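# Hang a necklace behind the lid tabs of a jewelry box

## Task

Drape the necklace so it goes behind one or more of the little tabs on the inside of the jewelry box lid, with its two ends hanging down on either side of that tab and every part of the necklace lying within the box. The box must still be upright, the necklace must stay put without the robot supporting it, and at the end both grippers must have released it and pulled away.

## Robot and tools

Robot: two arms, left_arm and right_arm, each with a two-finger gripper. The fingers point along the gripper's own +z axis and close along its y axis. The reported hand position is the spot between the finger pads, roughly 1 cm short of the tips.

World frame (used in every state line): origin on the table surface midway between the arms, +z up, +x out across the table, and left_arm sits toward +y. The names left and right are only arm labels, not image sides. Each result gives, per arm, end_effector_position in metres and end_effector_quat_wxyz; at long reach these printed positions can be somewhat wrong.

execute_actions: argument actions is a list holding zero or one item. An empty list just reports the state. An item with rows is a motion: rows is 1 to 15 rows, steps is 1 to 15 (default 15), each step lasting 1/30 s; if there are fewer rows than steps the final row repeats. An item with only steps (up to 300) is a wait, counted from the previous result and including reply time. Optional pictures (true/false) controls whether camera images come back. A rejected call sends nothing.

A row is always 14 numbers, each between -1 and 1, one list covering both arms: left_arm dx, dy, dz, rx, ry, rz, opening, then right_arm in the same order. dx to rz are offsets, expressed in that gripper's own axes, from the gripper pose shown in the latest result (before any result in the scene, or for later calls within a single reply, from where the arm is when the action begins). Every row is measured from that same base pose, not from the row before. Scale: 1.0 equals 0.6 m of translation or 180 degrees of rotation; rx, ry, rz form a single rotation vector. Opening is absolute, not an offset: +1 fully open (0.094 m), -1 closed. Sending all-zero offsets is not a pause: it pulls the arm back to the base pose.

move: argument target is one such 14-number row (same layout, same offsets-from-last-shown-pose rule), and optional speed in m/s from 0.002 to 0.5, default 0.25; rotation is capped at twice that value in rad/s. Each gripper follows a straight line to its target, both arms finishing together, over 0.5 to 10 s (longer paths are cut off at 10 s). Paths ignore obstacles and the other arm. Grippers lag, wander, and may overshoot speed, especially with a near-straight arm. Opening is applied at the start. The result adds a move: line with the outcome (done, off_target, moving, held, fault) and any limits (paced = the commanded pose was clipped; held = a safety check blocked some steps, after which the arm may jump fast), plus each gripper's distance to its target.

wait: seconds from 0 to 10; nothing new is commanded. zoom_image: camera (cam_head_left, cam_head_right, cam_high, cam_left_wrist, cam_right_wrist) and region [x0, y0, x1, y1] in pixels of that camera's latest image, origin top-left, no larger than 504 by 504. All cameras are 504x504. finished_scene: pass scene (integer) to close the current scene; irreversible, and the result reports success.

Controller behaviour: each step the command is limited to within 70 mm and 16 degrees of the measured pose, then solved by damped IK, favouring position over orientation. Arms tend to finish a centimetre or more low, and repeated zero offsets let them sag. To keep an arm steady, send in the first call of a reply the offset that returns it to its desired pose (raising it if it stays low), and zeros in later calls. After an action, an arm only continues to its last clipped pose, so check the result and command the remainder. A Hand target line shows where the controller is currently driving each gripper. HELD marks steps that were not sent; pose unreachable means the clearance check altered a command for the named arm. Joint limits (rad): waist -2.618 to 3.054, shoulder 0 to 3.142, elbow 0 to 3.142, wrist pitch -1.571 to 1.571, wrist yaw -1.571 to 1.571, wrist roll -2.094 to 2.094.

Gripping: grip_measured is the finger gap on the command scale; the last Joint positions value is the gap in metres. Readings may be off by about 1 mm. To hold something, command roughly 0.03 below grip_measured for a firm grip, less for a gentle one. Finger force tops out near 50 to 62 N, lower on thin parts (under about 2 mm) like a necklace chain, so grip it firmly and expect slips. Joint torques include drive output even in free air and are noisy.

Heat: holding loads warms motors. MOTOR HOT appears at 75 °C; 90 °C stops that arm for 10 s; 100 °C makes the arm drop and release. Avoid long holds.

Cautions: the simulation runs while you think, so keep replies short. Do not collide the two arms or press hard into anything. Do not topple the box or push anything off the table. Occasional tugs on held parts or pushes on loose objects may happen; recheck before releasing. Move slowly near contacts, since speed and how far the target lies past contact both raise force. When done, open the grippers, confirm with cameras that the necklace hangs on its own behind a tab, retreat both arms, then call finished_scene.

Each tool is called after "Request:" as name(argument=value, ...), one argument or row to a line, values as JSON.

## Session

Request:
execute_actions(
  actions=[],
)

Scene clock: 0.00 s of 4800.00 s.
left_arm: end_effector_position=(+0.4852, +0.1980, +0.1548) grip_measured=+1.000 end_effector_quat_wxyz=(+0.005, -0.452, +0.854, -0.257) | right_arm: end_effector_position=(-0.0466, +0.1129, +0.3099) grip_measured=+1.000 end_effector_quat_wxyz=(-0.422, +0.707, -0.469, -0.319)
Joint positions: left_arm=[-0.069  2.168  2.092 -1.277  0.476 -0.914  0.094] | right_arm=[ 1.572  1.366  1.294 -0.385  0.041 -0.317  0.094]
Joint velocities: left_arm=[-0.007  0.007 -0.012 -0.022 -0.081 -0.007  0.   ] | right_arm=[-0.002 -0.007  0.002 -0.037 -0.007 -0.037  0.   ]
Joint torques (N m, as the arm reports them, + toward a larger angle): no reading
Hand target (left_arm): +0.487, +0.198, +0.166; +0.019, -0.446, +0.855, -0.264
Hand target (right_arm): -0.047, +0.112, +0.322; -0.431, +0.700, -0.466, -0.328
camera_calibration (this result's frames):
cam_left_wrist: T_world_to_cam=[[0.731869, -0.510973, 0.45086, -0.321434], [-0.633293, -0.265712, 0.726868, 0.26935], [-0.251611, -0.817499, -0.518062, 0.476603], [0, 0, 0, 1]] pos_world=[0.525743, 0.296948, 0.196049]
cam_right_wrist: T_world_to_cam=[[0.788775, 0.319444, 0.525157, -0.163138], [0.583956, -0.656166, -0.477955, 0.285717], [0.19191, 0.683668, -0.704108, 0.260096], [0, 0, 0, 1]] pos_world=[-0.0880824, 0.0617715, 0.405369]

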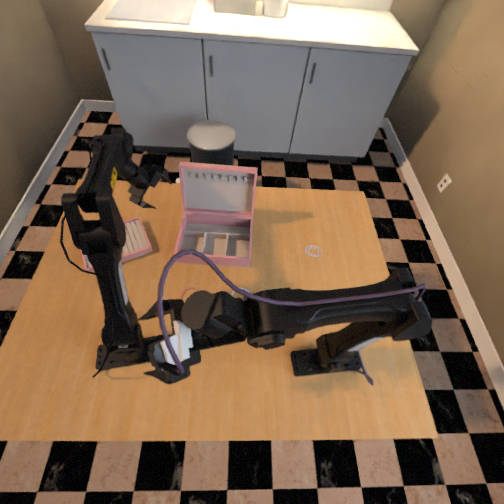

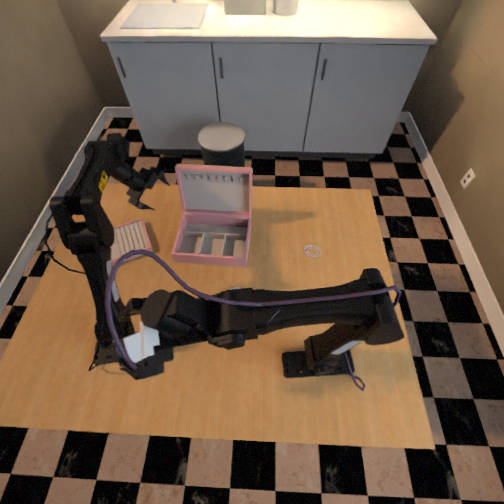

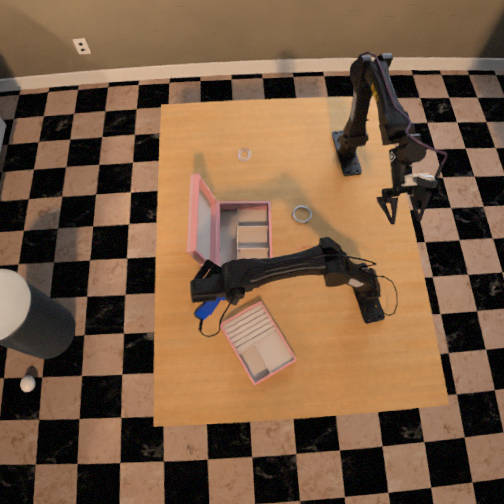

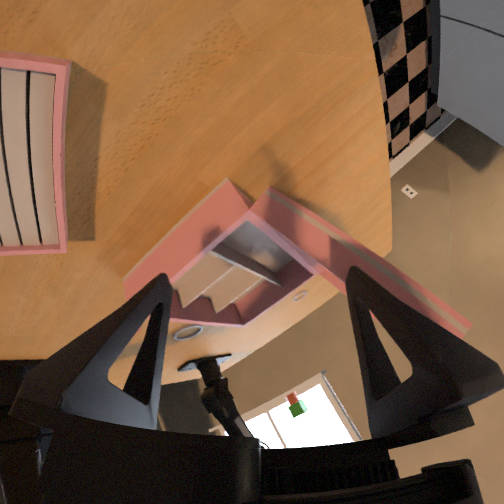

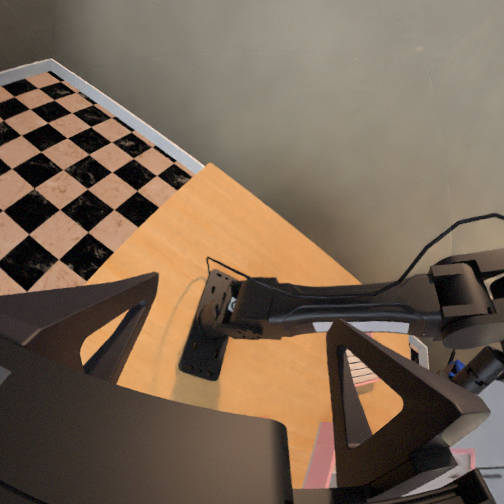

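Request:
move(
  target=[0,0,0,0,0,0,1,0.8,-0.39,-0.558,0.249,0.329,0.552,-0.8],
)

Request:
move(
  target=[0,0,0,0,0,0,1,-0.07,0,0.1,0,0,0.405,-0.8],
)

Request:
zoom_image(
  camera="cam_right_wrist",
  region=[150, 150, 400, 400],
)

Scene clock: 9.23 s of 4800.00 s.
left_arm: end_effector_position=(+0.4852, +0.1980, +0.1548) grip_measured=+1.000 end_effector_quat_wxyz=(+0.005, -0.452, +0.854, -0.257) | right_arm: end_effector_position=(+0.3627, -0.3256, +0.1094) grip_measured=-0.798 end_effector_quat_wxyz=(-0.007, -0.014, +1.000, -0.000)
Joint positions: left_arm=[-0.069  2.168  2.092 -1.277  0.476 -0.914  0.094] | right_arm=[-0.117  1.958  1.696 -1.323  0.    -0.038  0.009]
Joint velocities: left_arm=[-0.027  0.017  0.002  0.022 -0.022  0.037  0.   ] | right_arm=[ 0.002 -0.007  0.007 -0.022 -0.007  0.022 -0.001]
Joint torques (N m, as the arm reports them, + toward a larger angle): left_arm=[  0.04 -11.96   6.     0.86   0.24  -0.02] | right_arm=[-0.56 -8.07  7.71  0.01  0.09  0.1 ]
Hand target (left_arm): +0.485, +0.198, +0.155; +0.005, -0.452, +0.854, -0.257
Hand target (right_arm): +0.365, -0.330, +0.116; -0.003, -0.006, +1.000, -0.007
Off the commanded pose (left_arm): 0.000 m, 0 deg.
Off the commanded pose (right_arm): 0.011 m, 2 deg.
After step 90, 1.33 s passed at rest.
move: off_target (right_arm)
camera_calibration (this result's frames):
cam_left_wrist: T_world_to_cam=[[0.731869, -0.510973, 0.45086, -0.321434], [-0.633293, -0.265712, 0.726868, 0.26935], [-0.251611, -0.817499, -0.518062, 0.476603], [0, 0, 0, 1]] pos_world=[0.525743, 0.296948, 0.196049]
cam_right_wrist: T_world_to_cam=[[0.317615, -0.948104, -0.014775, -0.423378], [-0.857785, -0.29393, 0.421676, 0.205595], [-0.404135, -0.121257, -0.906626, 0.316444], [0, 0, 0, 1]] pos_world=[0.438714, -0.302605, 0.193947]

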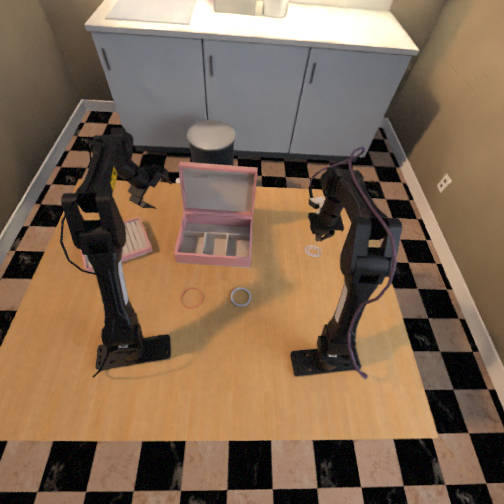

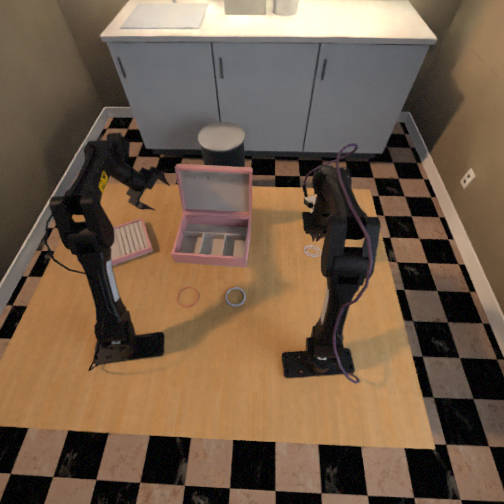

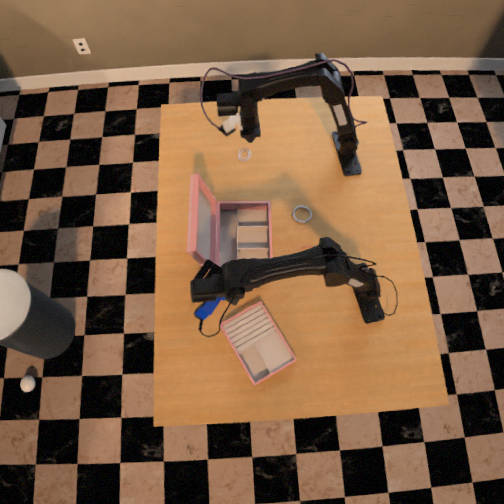

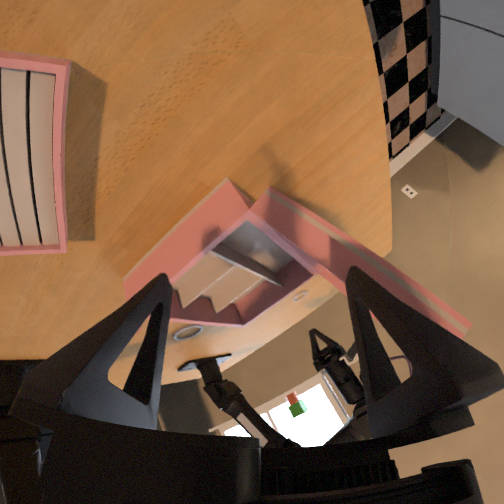

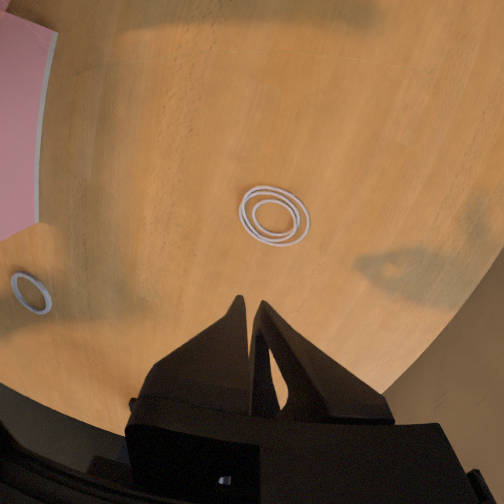

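Scene clock: 12.40 s of 4800.00 s.
left_arm: end_effector_position=(+0.4852, +0.1980, +0.1548) grip_measured=+1.000 end_effector_quat_wxyz=(+0.005, -0.452, +0.854, -0.257) | right_arm: end_effector_position=(+0.3921, -0.3259, +0.0444) grip_measured=-0.798 end_effector_quat_wxyz=(-0.020, +0.579, +0.815, -0.014)
Joint positions: left_arm=[-0.069  2.168  2.092 -1.277  0.476 -0.914  0.094] | right_arm=[-0.117  2.141  1.708 -1.187  0.     1.227  0.009]
Joint velocities: left_arm=[ 0.007  0.007  0.017  0.051 -0.007  0.037  0.   ] | right_arm=[-0.002  0.002 -0.017  0.051 -0.022 -0.022  0.001]
Joint torques (N m, as the arm reports them, + toward a larger angle): left_arm=[  0.01 -11.99   6.02   0.86   0.23  -0.01] | right_arm=[ 0.44 -8.86  7.49  0.2  -0.03  0.05]
Hand target (left_arm): +0.485, +0.198, +0.155; +0.005, -0.452, +0.854, -0.257
Hand target (right_arm): +0.404, -0.324, +0.049; -0.005, +0.582, +0.813, -0.004
Off the commanded pose (left_arm): 0.000 m, 0 deg.
Off the commanded pose (right_arm): 0.013 m, 2 deg.
move: off_target (right_arm)
camera_calibration (this result's frames):
cam_left_wrist: T_world_to_cam=[[0.731869, -0.510973, 0.45086, -0.321434], [-0.633293, -0.265712, 0.726868, 0.26935], [-0.251611, -0.817499, -0.518062, 0.476603], [0, 0, 0, 1]] pos_world=[0.525743, 0.296948, 0.196049]
cam_right_wrist: T_world_to_cam=[[-0.807979, -0.588498, 0.0289751, 0.122656], [-0.519439, 0.734651, 0.43643, 0.460002], [-0.278125, 0.337575, -0.899272, 0.369157], [0, 0, 0, 1]] pos_world=[0.440718, -0.390376, 0.12766]

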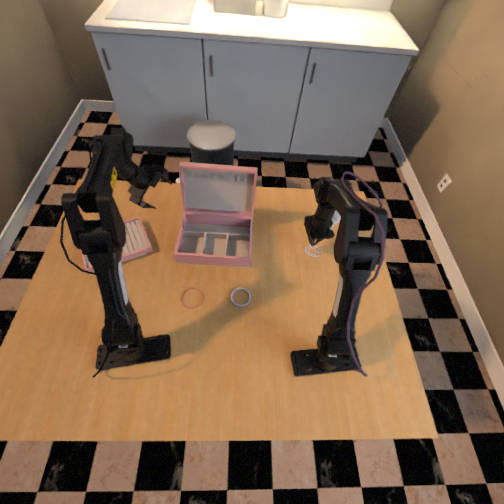

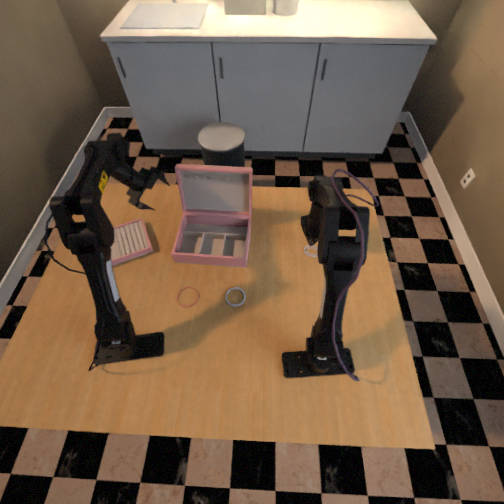

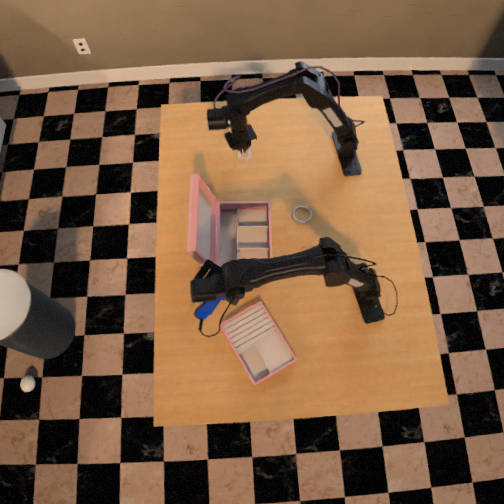

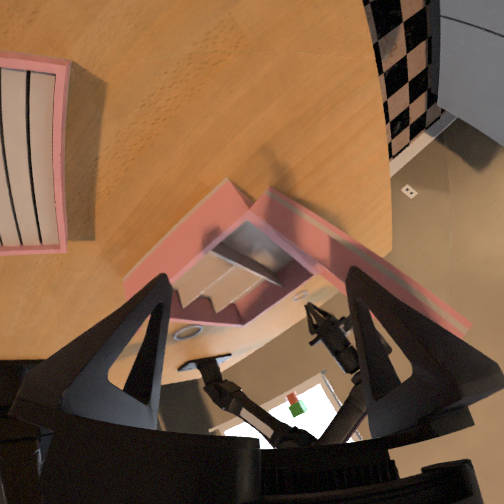

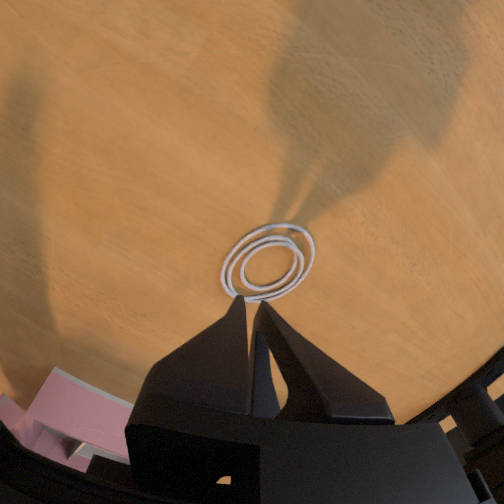

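Region (150, 150, 400, 400) of cam_right_wrist's 504x504 image, scaled by 2.016, with more detail than that image has.

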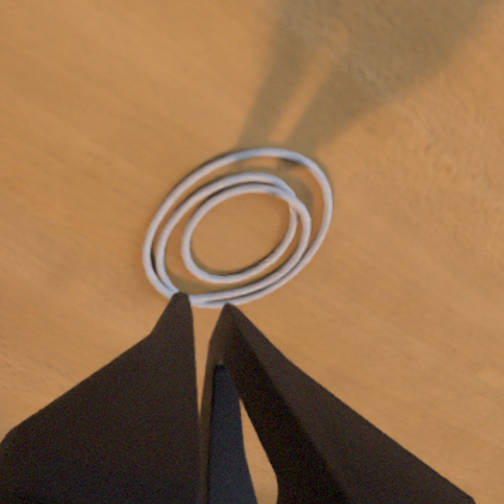

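Request:
move(
  target=[0,0,0,0,0,0,1,-0.06,-0.03,0.024,-0.012,0,-0.215,-0.8],
  speed=0.15,
)

Request:
zoom_image(
  camera="cam_right_wrist",
  region=[150, 180, 350, 380],
)

Scene clock: 19.30 s of 4800.00 s.
left_arm: end_effector_position=(+0.4852, +0.1980, +0.1548) grip_measured=+1.000 end_effector_quat_wxyz=(+0.005, -0.452, +0.854, -0.257) | right_arm: end_effector_position=(+0.3813, -0.3638, +0.0223) grip_measured=-0.798 end_effector_quat_wxyz=(-0.031, +0.278, +0.960, -0.002)
Joint positions: left_arm=[-0.069  2.168  2.092 -1.277  0.476 -0.914  0.094] | right_arm=[-0.218  2.141  1.617 -1.109 -0.007  0.453  0.009]
Joint velocities: left_arm=[-0.007 -0.007 -0.002 -0.051  0.022  0.037  0.   ] | right_arm=[-0.002 -0.017  0.017 -0.022 -0.007 -0.066 -0.001]
Joint torques (N m, as the arm reports them, + toward a larger angle): left_arm=[  0.   -11.93   6.04   0.86   0.24  -0.02] | right_arm=[ -0.88 -11.24   4.77   0.22  -0.16  -0.11]
Hand target (left_arm): +0.485, +0.198, +0.155; +0.005, -0.452, +0.854, -0.257
Hand target (right_arm): +0.386, -0.366, +0.030; -0.014, +0.277, +0.961, +0.008
Off the commanded pose (left_arm): 0.000 m, 0 deg.
Off the commanded pose (right_arm): 0.010 m, 2 deg.
After step 90, 1.13 s passed at rest.
move: done
camera_calibration (this result's frames):
cam_left_wrist: T_world_to_cam=[[0.731869, -0.510973, 0.45086, -0.321434], [-0.633293, -0.265712, 0.726868, 0.26935], [-0.251611, -0.817499, -0.518062, 0.476603], [0, 0, 0, 1]] pos_world=[0.525743, 0.296948, 0.196049]
cam_right_wrist: T_world_to_cam=[[-0.26655, -0.96379, -0.00776584, -0.249855], [-0.853451, 0.232275, 0.466551, 0.43582], [-0.447853, 0.130987, -0.88446, 0.348254], [0, 0, 0, 1]] pos_world=[0.461319, -0.387654, 0.102744]

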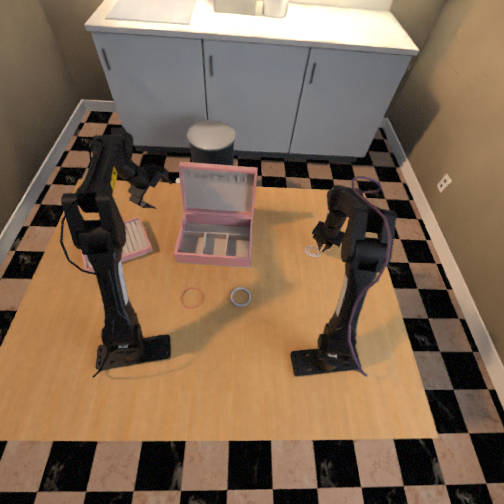

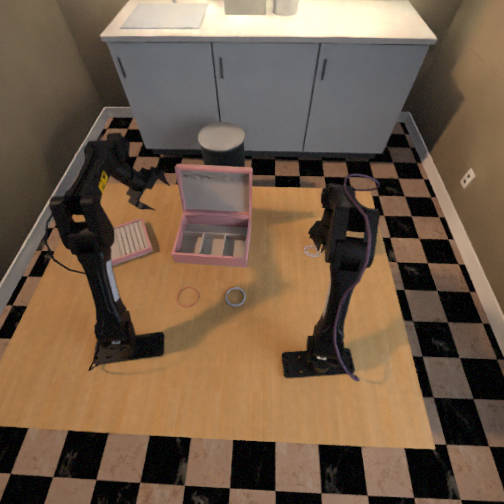

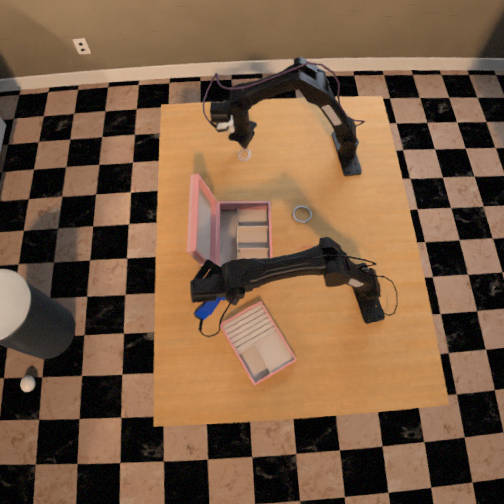

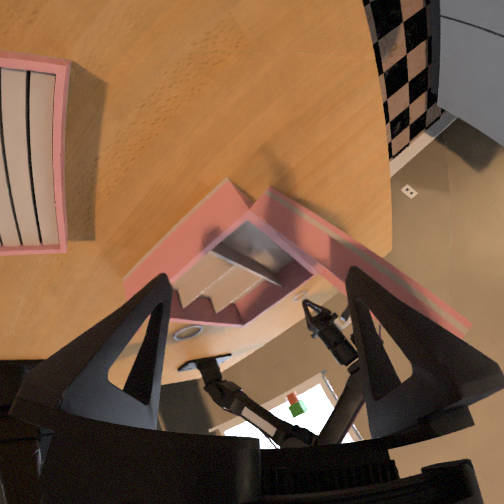

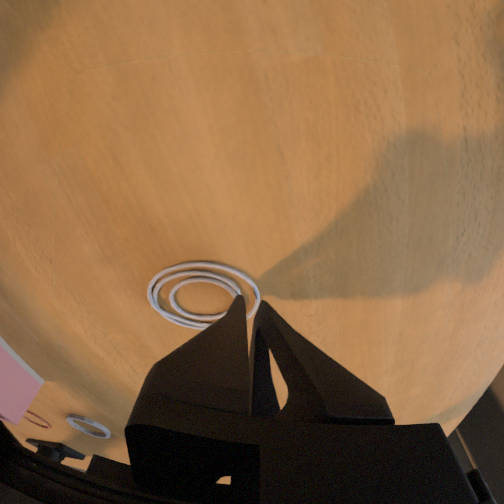

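Region (150, 180, 350, 380) of cam_right_wrist's 504x504 image, scaled by 2.520, with more detail than that image has.

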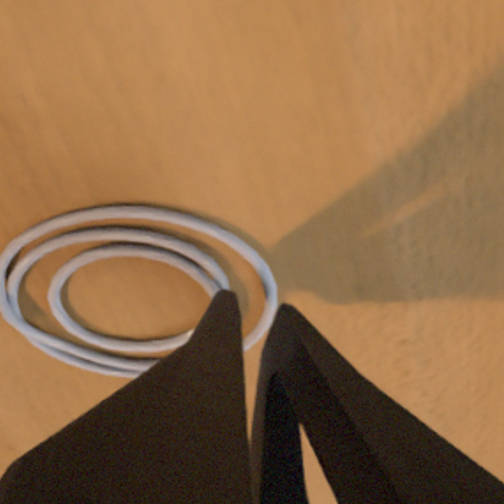

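Request:
move(
  target=[0,0,0,0,0,0,1,-0.005,0,0.034,0,0,0,-0.8],
  speed=0.02,
)

Request:
zoom_image(
  camera="cam_right_wrist",
  region=[150, 180, 350, 380],
)

Scene clock: 22.43 s of 4800.00 s.
left_arm: end_effector_position=(+0.4852, +0.1980, +0.1548) grip_measured=+1.000 end_effector_quat_wxyz=(+0.005, -0.452, +0.854, -0.257) | right_arm: end_effector_position=(+0.3824, -0.3635, +0.0138) grip_measured=-0.798 end_effector_quat_wxyz=(-0.029, +0.277, +0.960, -0.000)
Joint positions: left_arm=[-0.069  2.168  2.092 -1.277  0.476 -0.914  0.094] | right_arm=[-0.218  2.15   1.597 -1.075 -0.009  0.451  0.009]
Joint velocities: left_arm=[ 0.007 -0.012 -0.007  0.037 -0.022  0.007  0.   ] | right_arm=[-0.017 -0.007 -0.017  0.066  0.022 -0.037  0.   ]
Joint torques (N m, as the arm reports them, + toward a larger angle): left_arm=[ -0.01 -11.95   5.99   0.85   0.23  -0.02] | right_arm=[-0.12 -7.73  4.07  0.35 -0.01  0.  ]
Hand target (left_arm): +0.485, +0.198, +0.155; +0.005, -0.452, +0.854, -0.257
Hand target (right_arm): +0.382, -0.365, +0.002; -0.031, +0.278, +0.960, -0.002
Off the commanded pose (left_arm): 0.000 m, 0 deg.
Off the commanded pose (right_arm): 0.012 m, 0 deg.
move: off_target (right_arm)
camera_calibration (this result's frames):
cam_left_wrist: T_world_to_cam=[[0.731869, -0.510973, 0.45086, -0.321434], [-0.633293, -0.265712, 0.726868, 0.26935], [-0.251611, -0.817499, -0.518062, 0.476603], [0, 0, 0, 1]] pos_world=[0.525743, 0.296948, 0.196049]
cam_right_wrist: T_world_to_cam=[[-0.26443, -0.964343, -0.0109403, -0.250314], [-0.856369, 0.229576, 0.462522, 0.440849], [-0.443518, 0.131674, -0.88654, 0.339849], [0, 0, 0, 1]] pos_world=[0.462069, -0.387346, 0.0946491]

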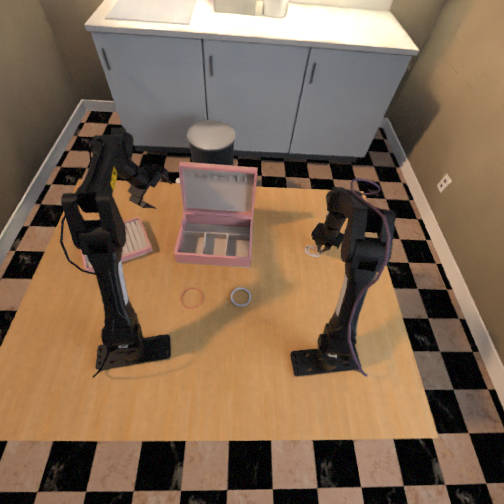

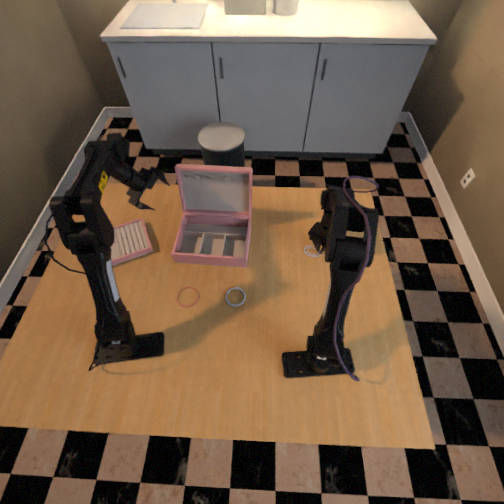

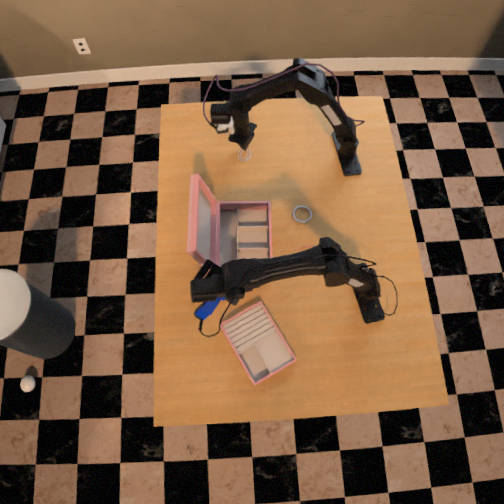

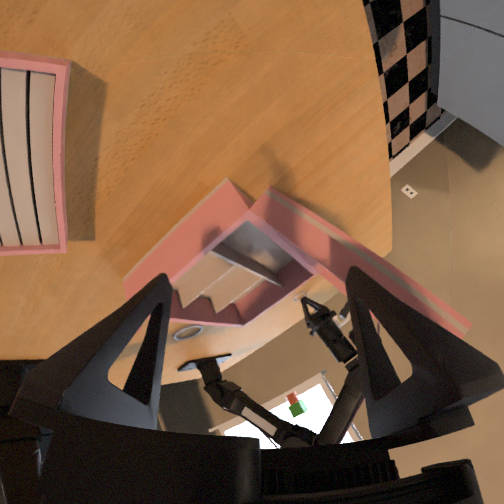

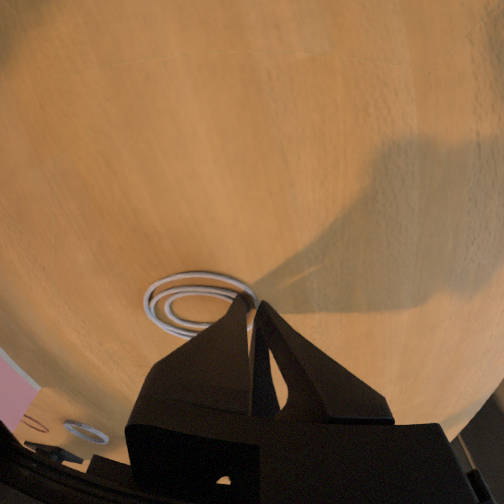

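Region (150, 180, 350, 380) of cam_right_wrist's 504x504 image, scaled by 2.520, with more detail than that image has.

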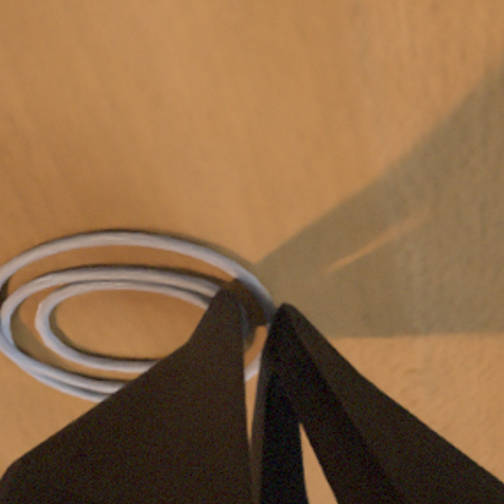

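Request:
move(
  target=[0,0,0,0,0,0,1,0,-0.012,0.015,0,0,0,-0.8],
  speed=0.01,
)

Request:
zoom_image(
  camera="cam_right_wrist",
  region=[150, 180, 350, 380],
)

Scene clock: 25.80 s of 4800.00 s.
left_arm: end_effector_position=(+0.4852, +0.1980, +0.1548) grip_measured=+1.000 end_effector_quat_wxyz=(+0.005, -0.452, +0.854, -0.257) | right_arm: end_effector_position=(+0.3822, -0.3647, +0.0128) grip_measured=-0.798 end_effector_quat_wxyz=(-0.029, +0.276, +0.961, +0.000)
Joint positions: left_arm=[-0.069  2.168  2.092 -1.277  0.476 -0.914  0.094] | right_arm=[-0.221  2.15   1.593 -1.069 -0.01   0.445  0.009]
Joint velocities: left_arm=[-0.007  0.012  0.007  0.022 -0.066  0.007  0.   ] | right_arm=[ 0.007 -0.012 -0.007 -0.066  0.037 -0.007 -0.   ]
Joint torques (N m, as the arm reports them, + toward a larger angle): left_arm=[  0.02 -11.97   5.99   0.86   0.24  -0.01] | right_arm=[-1.06 -9.41  2.73  0.34 -0.01 -0.08]
Hand target (left_arm): +0.485, +0.198, +0.155; +0.005, -0.452, +0.854, -0.257
Hand target (right_arm): +0.378, -0.369, +0.005; -0.030, +0.277, +0.960, -0.001
Off the commanded pose (left_arm): 0.000 m, 0 deg.
Off the commanded pose (right_arm): 0.010 m, 0 deg.
move: done
camera_calibration (this result's frames):
cam_left_wrist: T_world_to_cam=[[0.731869, -0.510973, 0.45086, -0.321434], [-0.633293, -0.265712, 0.726868, 0.26935], [-0.251611, -0.817499, -0.518062, 0.476603], [0, 0, 0, 1]] pos_world=[0.525743, 0.296948, 0.196049]
cam_right_wrist: T_world_to_cam=[[-0.262258, -0.964921, -0.0121979, -0.252544], [-0.857487, 0.227223, 0.461613, 0.441031], [-0.442648, 0.131521, -0.886998, 0.338643], [0, 0, 0, 1]] pos_world=[0.461846, -0.388436, 0.0937098]

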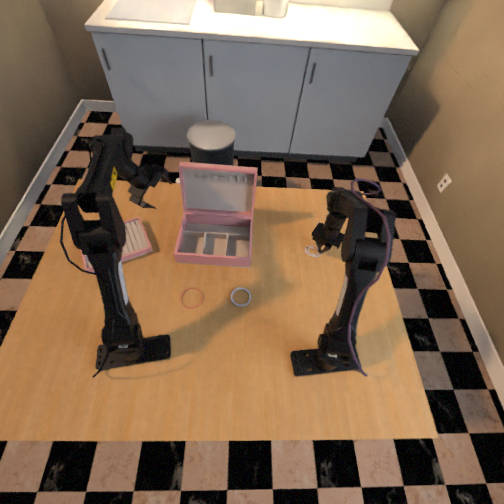

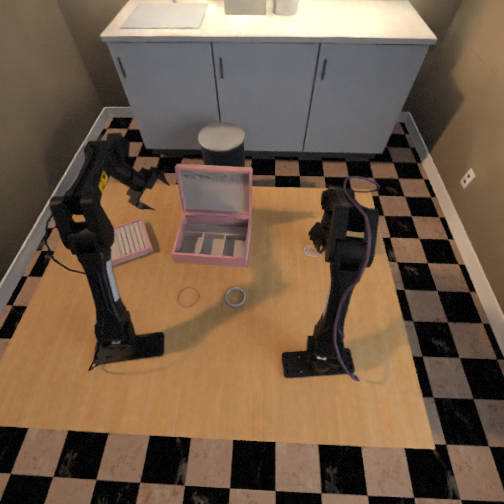

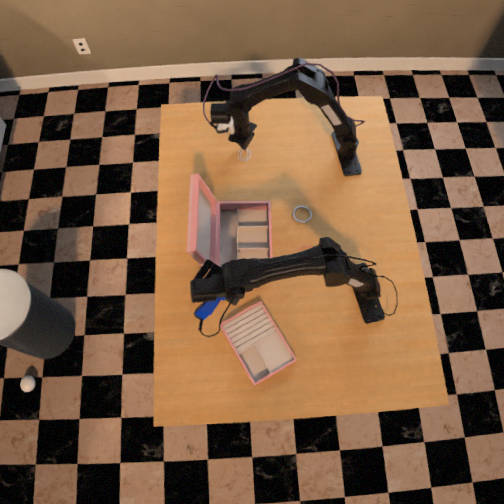

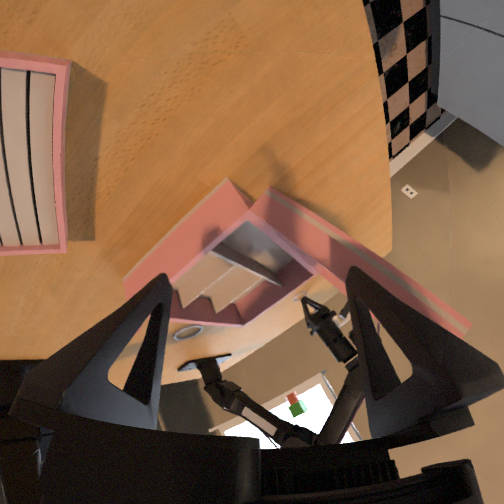

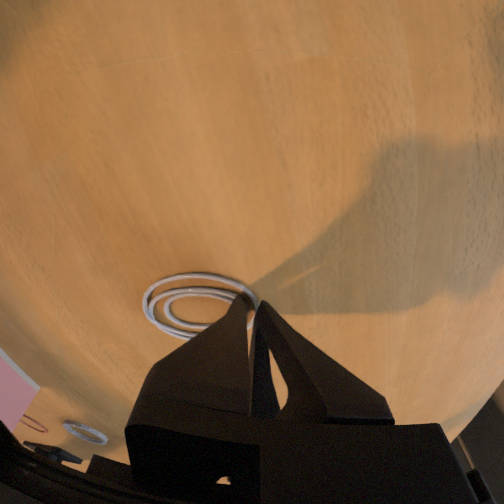

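Region (150, 180, 350, 380) of cam_right_wrist's 504x504 image, scaled by 2.520, with more detail than that image has.

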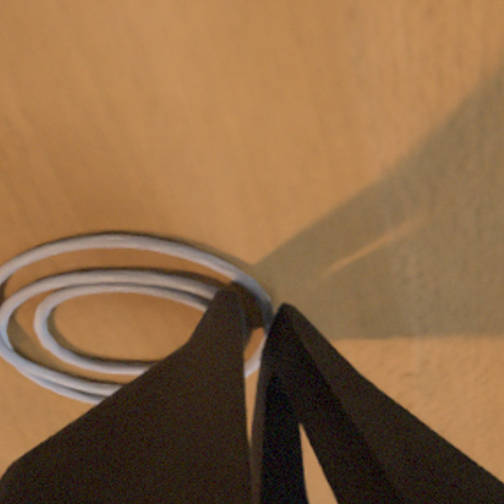

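Request:
execute_actions(
  actions=[
    {"rows":[[0,0,0,0,0,0,1,0,0,0.015,0,0,0,-1]]},
  ],
  pictures=false,
)

Request:
move(
  target=[0,0,0,0,0,0,1,0,0,-0.12,0,0,0.2,-1],
  speed=0.15,
)

Scene clock: 28.60 s of 4800.00 s.
left_arm: end_effector_position=(+0.4852, +0.1980, +0.1548) grip_measured=+1.000 end_effector_quat_wxyz=(+0.005, -0.452, +0.854, -0.257) | right_arm: end_effector_position=(+0.3838, -0.3643, +0.0127) grip_measured=-0.990 end_effector_quat_wxyz=(-0.026, +0.276, +0.961, +0.002)
Joint positions: left_arm=[-0.069  2.168  2.092 -1.277  0.476 -0.914  0.094] | right_arm=[-0.221  2.15   1.593 -1.063 -0.013  0.444  0.   ]
Joint velocities: left_arm=[-0.022  0.012 -0.012  0.037 -0.007 -0.007  0.   ] | right_arm=[-0.017 -0.002 -0.027 -0.066 -0.037 -0.007 -0.   ]
Joint torques (N m, as the arm reports them, + toward a larger angle): left_arm=[  0.03 -11.96   6.01   0.86   0.23  -0.01] | right_arm=[ 0.04 -8.57  3.7   0.3   0.    0.  ]
Hand target (left_arm): +0.485, +0.198, +0.155; +0.005, -0.452, +0.854, -0.257
Hand target (right_arm): +0.382, -0.364, +0.004; -0.029, +0.276, +0.961, +0.000
Off the commanded pose (left_arm): 0.000 m, 0 deg.
Off the commanded pose (right_arm): 0.009 m, 0 deg.
Steps of this call (steps 1 to 69: nothing new was sent; steps 70 to 84: all 15 steps of this action). Readings (end_effector_position):
70: left_arm (+0.4852, +0.1980, +0.1548) | right_arm (+0.3827, -0.3644, +0.0128)
71: left_arm (+0.4852, +0.1980, +0.1548) | right_arm (+0.3838, -0.3643, +0.0127)
73: left_arm (+0.4852, +0.1980, +0.1548) | right_arm (+0.3838, -0.3643, +0.0127)
77: left_arm (+0.4852, +0.1980, +0.1548) | right_arm (+0.3838, -0.3643, +0.0127)
84: the state above

Scene clock: 31.43 s of 4800.00 s.
left_arm: end_effector_position=(+0.4852, +0.1980, +0.1548) grip_measured=+1.000 end_effector_quat_wxyz=(+0.005, -0.452, +0.854, -0.257) | right_arm: end_effector_position=(+0.3821, -0.3641, +0.0621) grip_measured=-0.991 end_effector_quat_wxyz=(-0.047, +0.552, +0.833, -0.017)
Joint positions: left_arm=[-0.069  2.168  2.092 -1.277  0.476 -0.914  0.094] | right_arm=[-0.221  2.149  1.788 -1.309 -0.013  1.056  0.   ]
Joint velocities: left_arm=[ 0.017  0.012 -0.007  0.051  0.081  0.022  0.   ] | right_arm=[-0.022 -0.012 -0.002 -0.051 -0.051 -0.022 -0.001]
Joint torques (N m, as the arm reports them, + toward a larger angle): left_arm=[  0.03 -11.93   6.     0.86   0.24  -0.01] | right_arm=[ -0.38 -12.5    7.52  -0.12  -0.03   0.06]
Hand target (left_arm): +0.485, +0.198, +0.155; +0.005, -0.452, +0.854, -0.257
Hand target (right_arm): +0.387, -0.366, +0.084; -0.025, +0.559, +0.829, -0.005
Off the commanded pose (left_arm): 0.000 m, 0 deg.
Off the commanded pose (right_arm): 0.023 m, 3 deg.
move: off_target (right_arm)
camera_calibration (this result's frames):
cam_left_wrist: T_world_to_cam=[[0.731869, -0.510973, 0.45086, -0.321434], [-0.633293, -0.265712, 0.726868, 0.26935], [-0.251611, -0.817499, -0.518062, 0.476603], [0, 0, 0, 1]] pos_world=[0.525743, 0.296948, 0.196049]
cam_right_wrist: T_world_to_cam=[[-0.766257, -0.640761, 0.0477021, 0.0555379], [-0.544194, 0.686662, 0.482026, 0.464302], [-0.341618, 0.343396, -0.874858, 0.420068], [0, 0, 0, 1]] pos_world=[0.438729, -0.427481, 0.141045]

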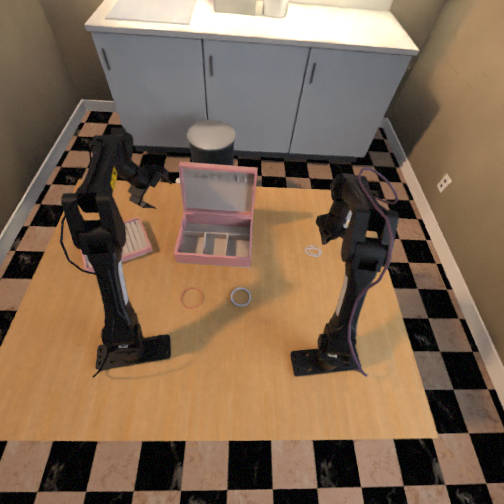

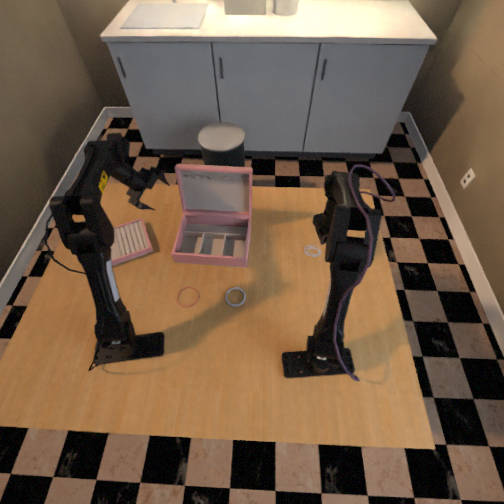

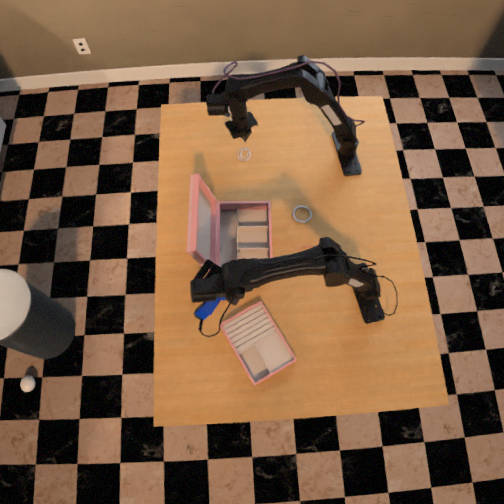

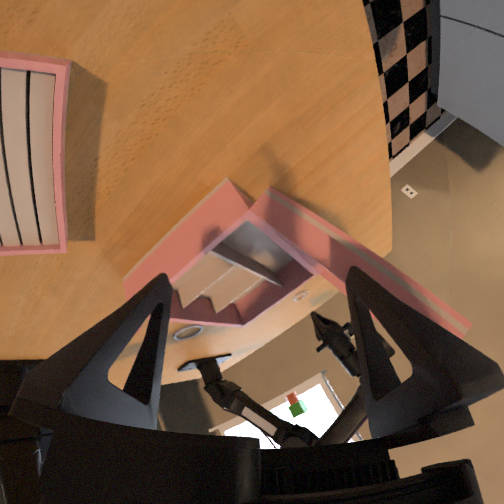

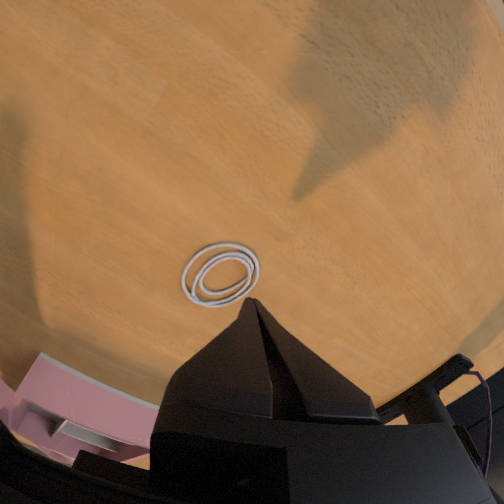

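Request:
zoom_image(
  camera="cam_right_wrist",
  region=[170, 225, 270, 325],
)

Region (170, 225, 270, 325) of cam_right_wrist's 504x504 image, scaled by 5.040, with more detail than that image has.

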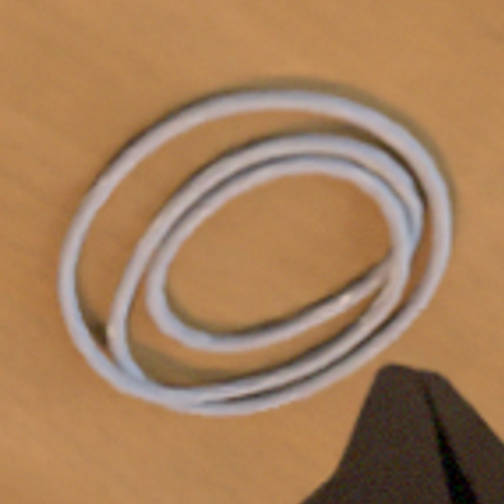

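Request:
move(
  target=[0,0,0,0,0,0,1,0.04,0.088,0.042,-0.04,-0.019,0,-0.82],
  speed=0.1,
)

Request:
zoom_image(
  camera="cam_right_wrist",
  region=[150, 180, 350, 380],
)

Scene clock: 38.97 s of 4800.00 s.
left_arm: end_effector_position=(+0.4852, +0.1980, +0.1548) grip_measured=+1.000 end_effector_quat_wxyz=(+0.005, -0.452, +0.854, -0.257) | right_arm: end_effector_position=(+0.4168, -0.3238, +0.0377) grip_measured=-0.822 end_effector_quat_wxyz=(+0.010, +0.552, +0.834, +0.015)
Joint positions: left_arm=[-0.069  2.168  2.092 -1.277  0.476 -0.914  0.094] | right_arm=[-0.117  2.162  1.716 -1.09  -0.014  1.159  0.008]
Joint velocities: left_arm=[-0.002 -0.002  0.007  0.066  0.007 -0.022  0.   ] | right_arm=[-0.012  0.017 -0.012  0.007 -0.007 -0.037 -0.   ]
Joint torques (N m, as the arm reports them, + toward a larger angle): left_arm=[  0.02 -11.96   5.98   0.86   0.24  -0.02] | right_arm=[ 0.68 -9.22  5.12  0.37 -0.09  0.07]
Hand target (left_arm): +0.485, +0.198, +0.155; +0.005, -0.452, +0.854, -0.257
Hand target (right_arm): +0.419, -0.320, +0.035; +0.013, +0.553, +0.833, +0.019
Off the commanded pose (left_arm): 0.000 m, 0 deg.
Off the commanded pose (right_arm): 0.005 m, 1 deg.
After step 90, 3.30 s passed at rest.
move: done
camera_calibration (this result's frames):
cam_left_wrist: T_world_to_cam=[[0.731869, -0.510973, 0.45086, -0.321434], [-0.633293, -0.265712, 0.726868, 0.26935], [-0.251611, -0.817499, -0.518062, 0.476603], [0, 0, 0, 1]] pos_world=[0.525743, 0.296948, 0.196049]
cam_right_wrist: T_world_to_cam=[[-0.766268, -0.640909, -0.0454785, 0.112504], [-0.602034, 0.691456, 0.399304, 0.496056], [-0.224471, 0.333354, -0.91569, 0.346136], [0, 0, 0, 1]] pos_world=[0.462549, -0.386282, 0.123993]

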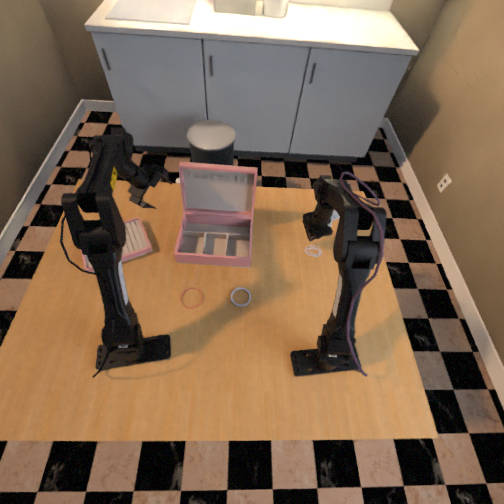

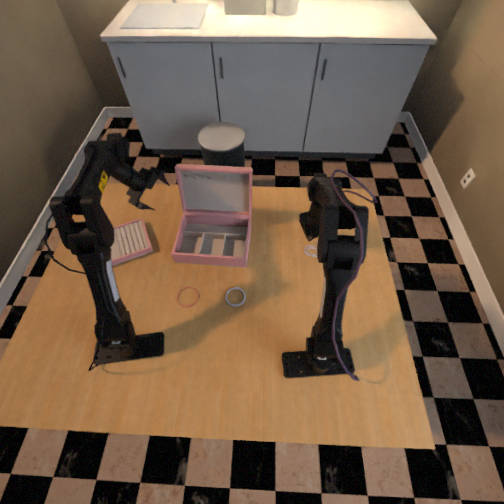

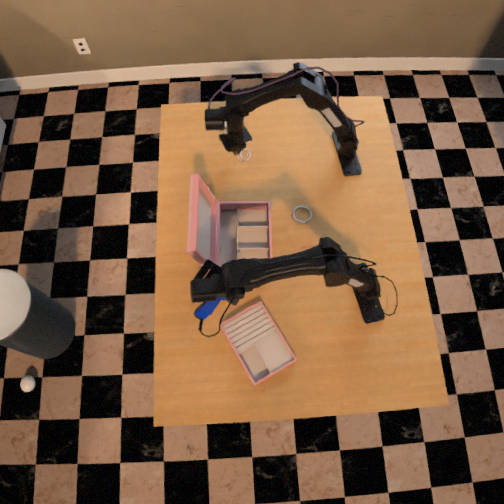

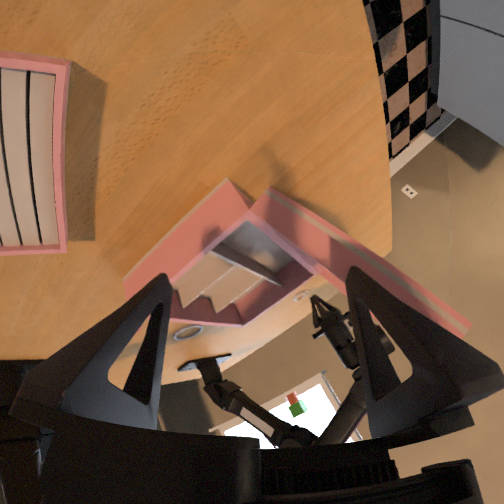

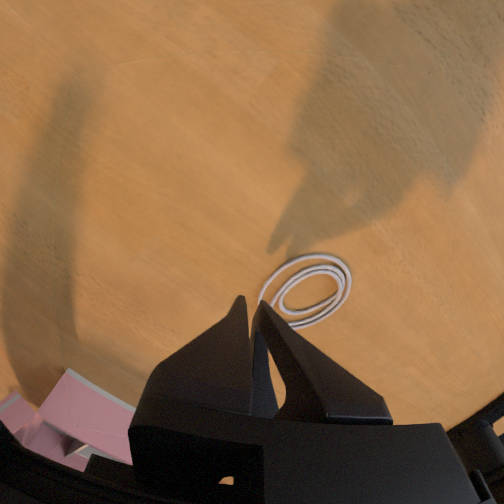

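Region (150, 180, 350, 380) of cam_right_wrist's 504x504 image, scaled by 2.520, with more detail than that image has.

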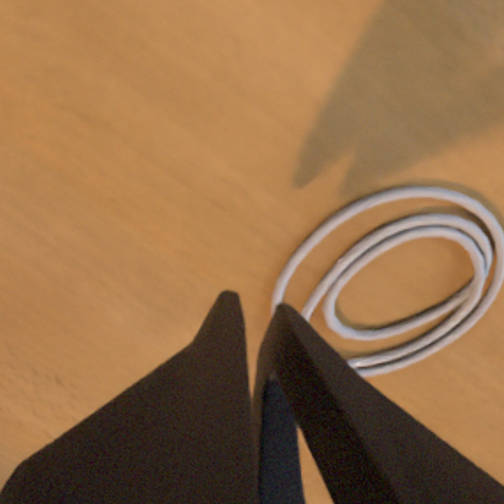

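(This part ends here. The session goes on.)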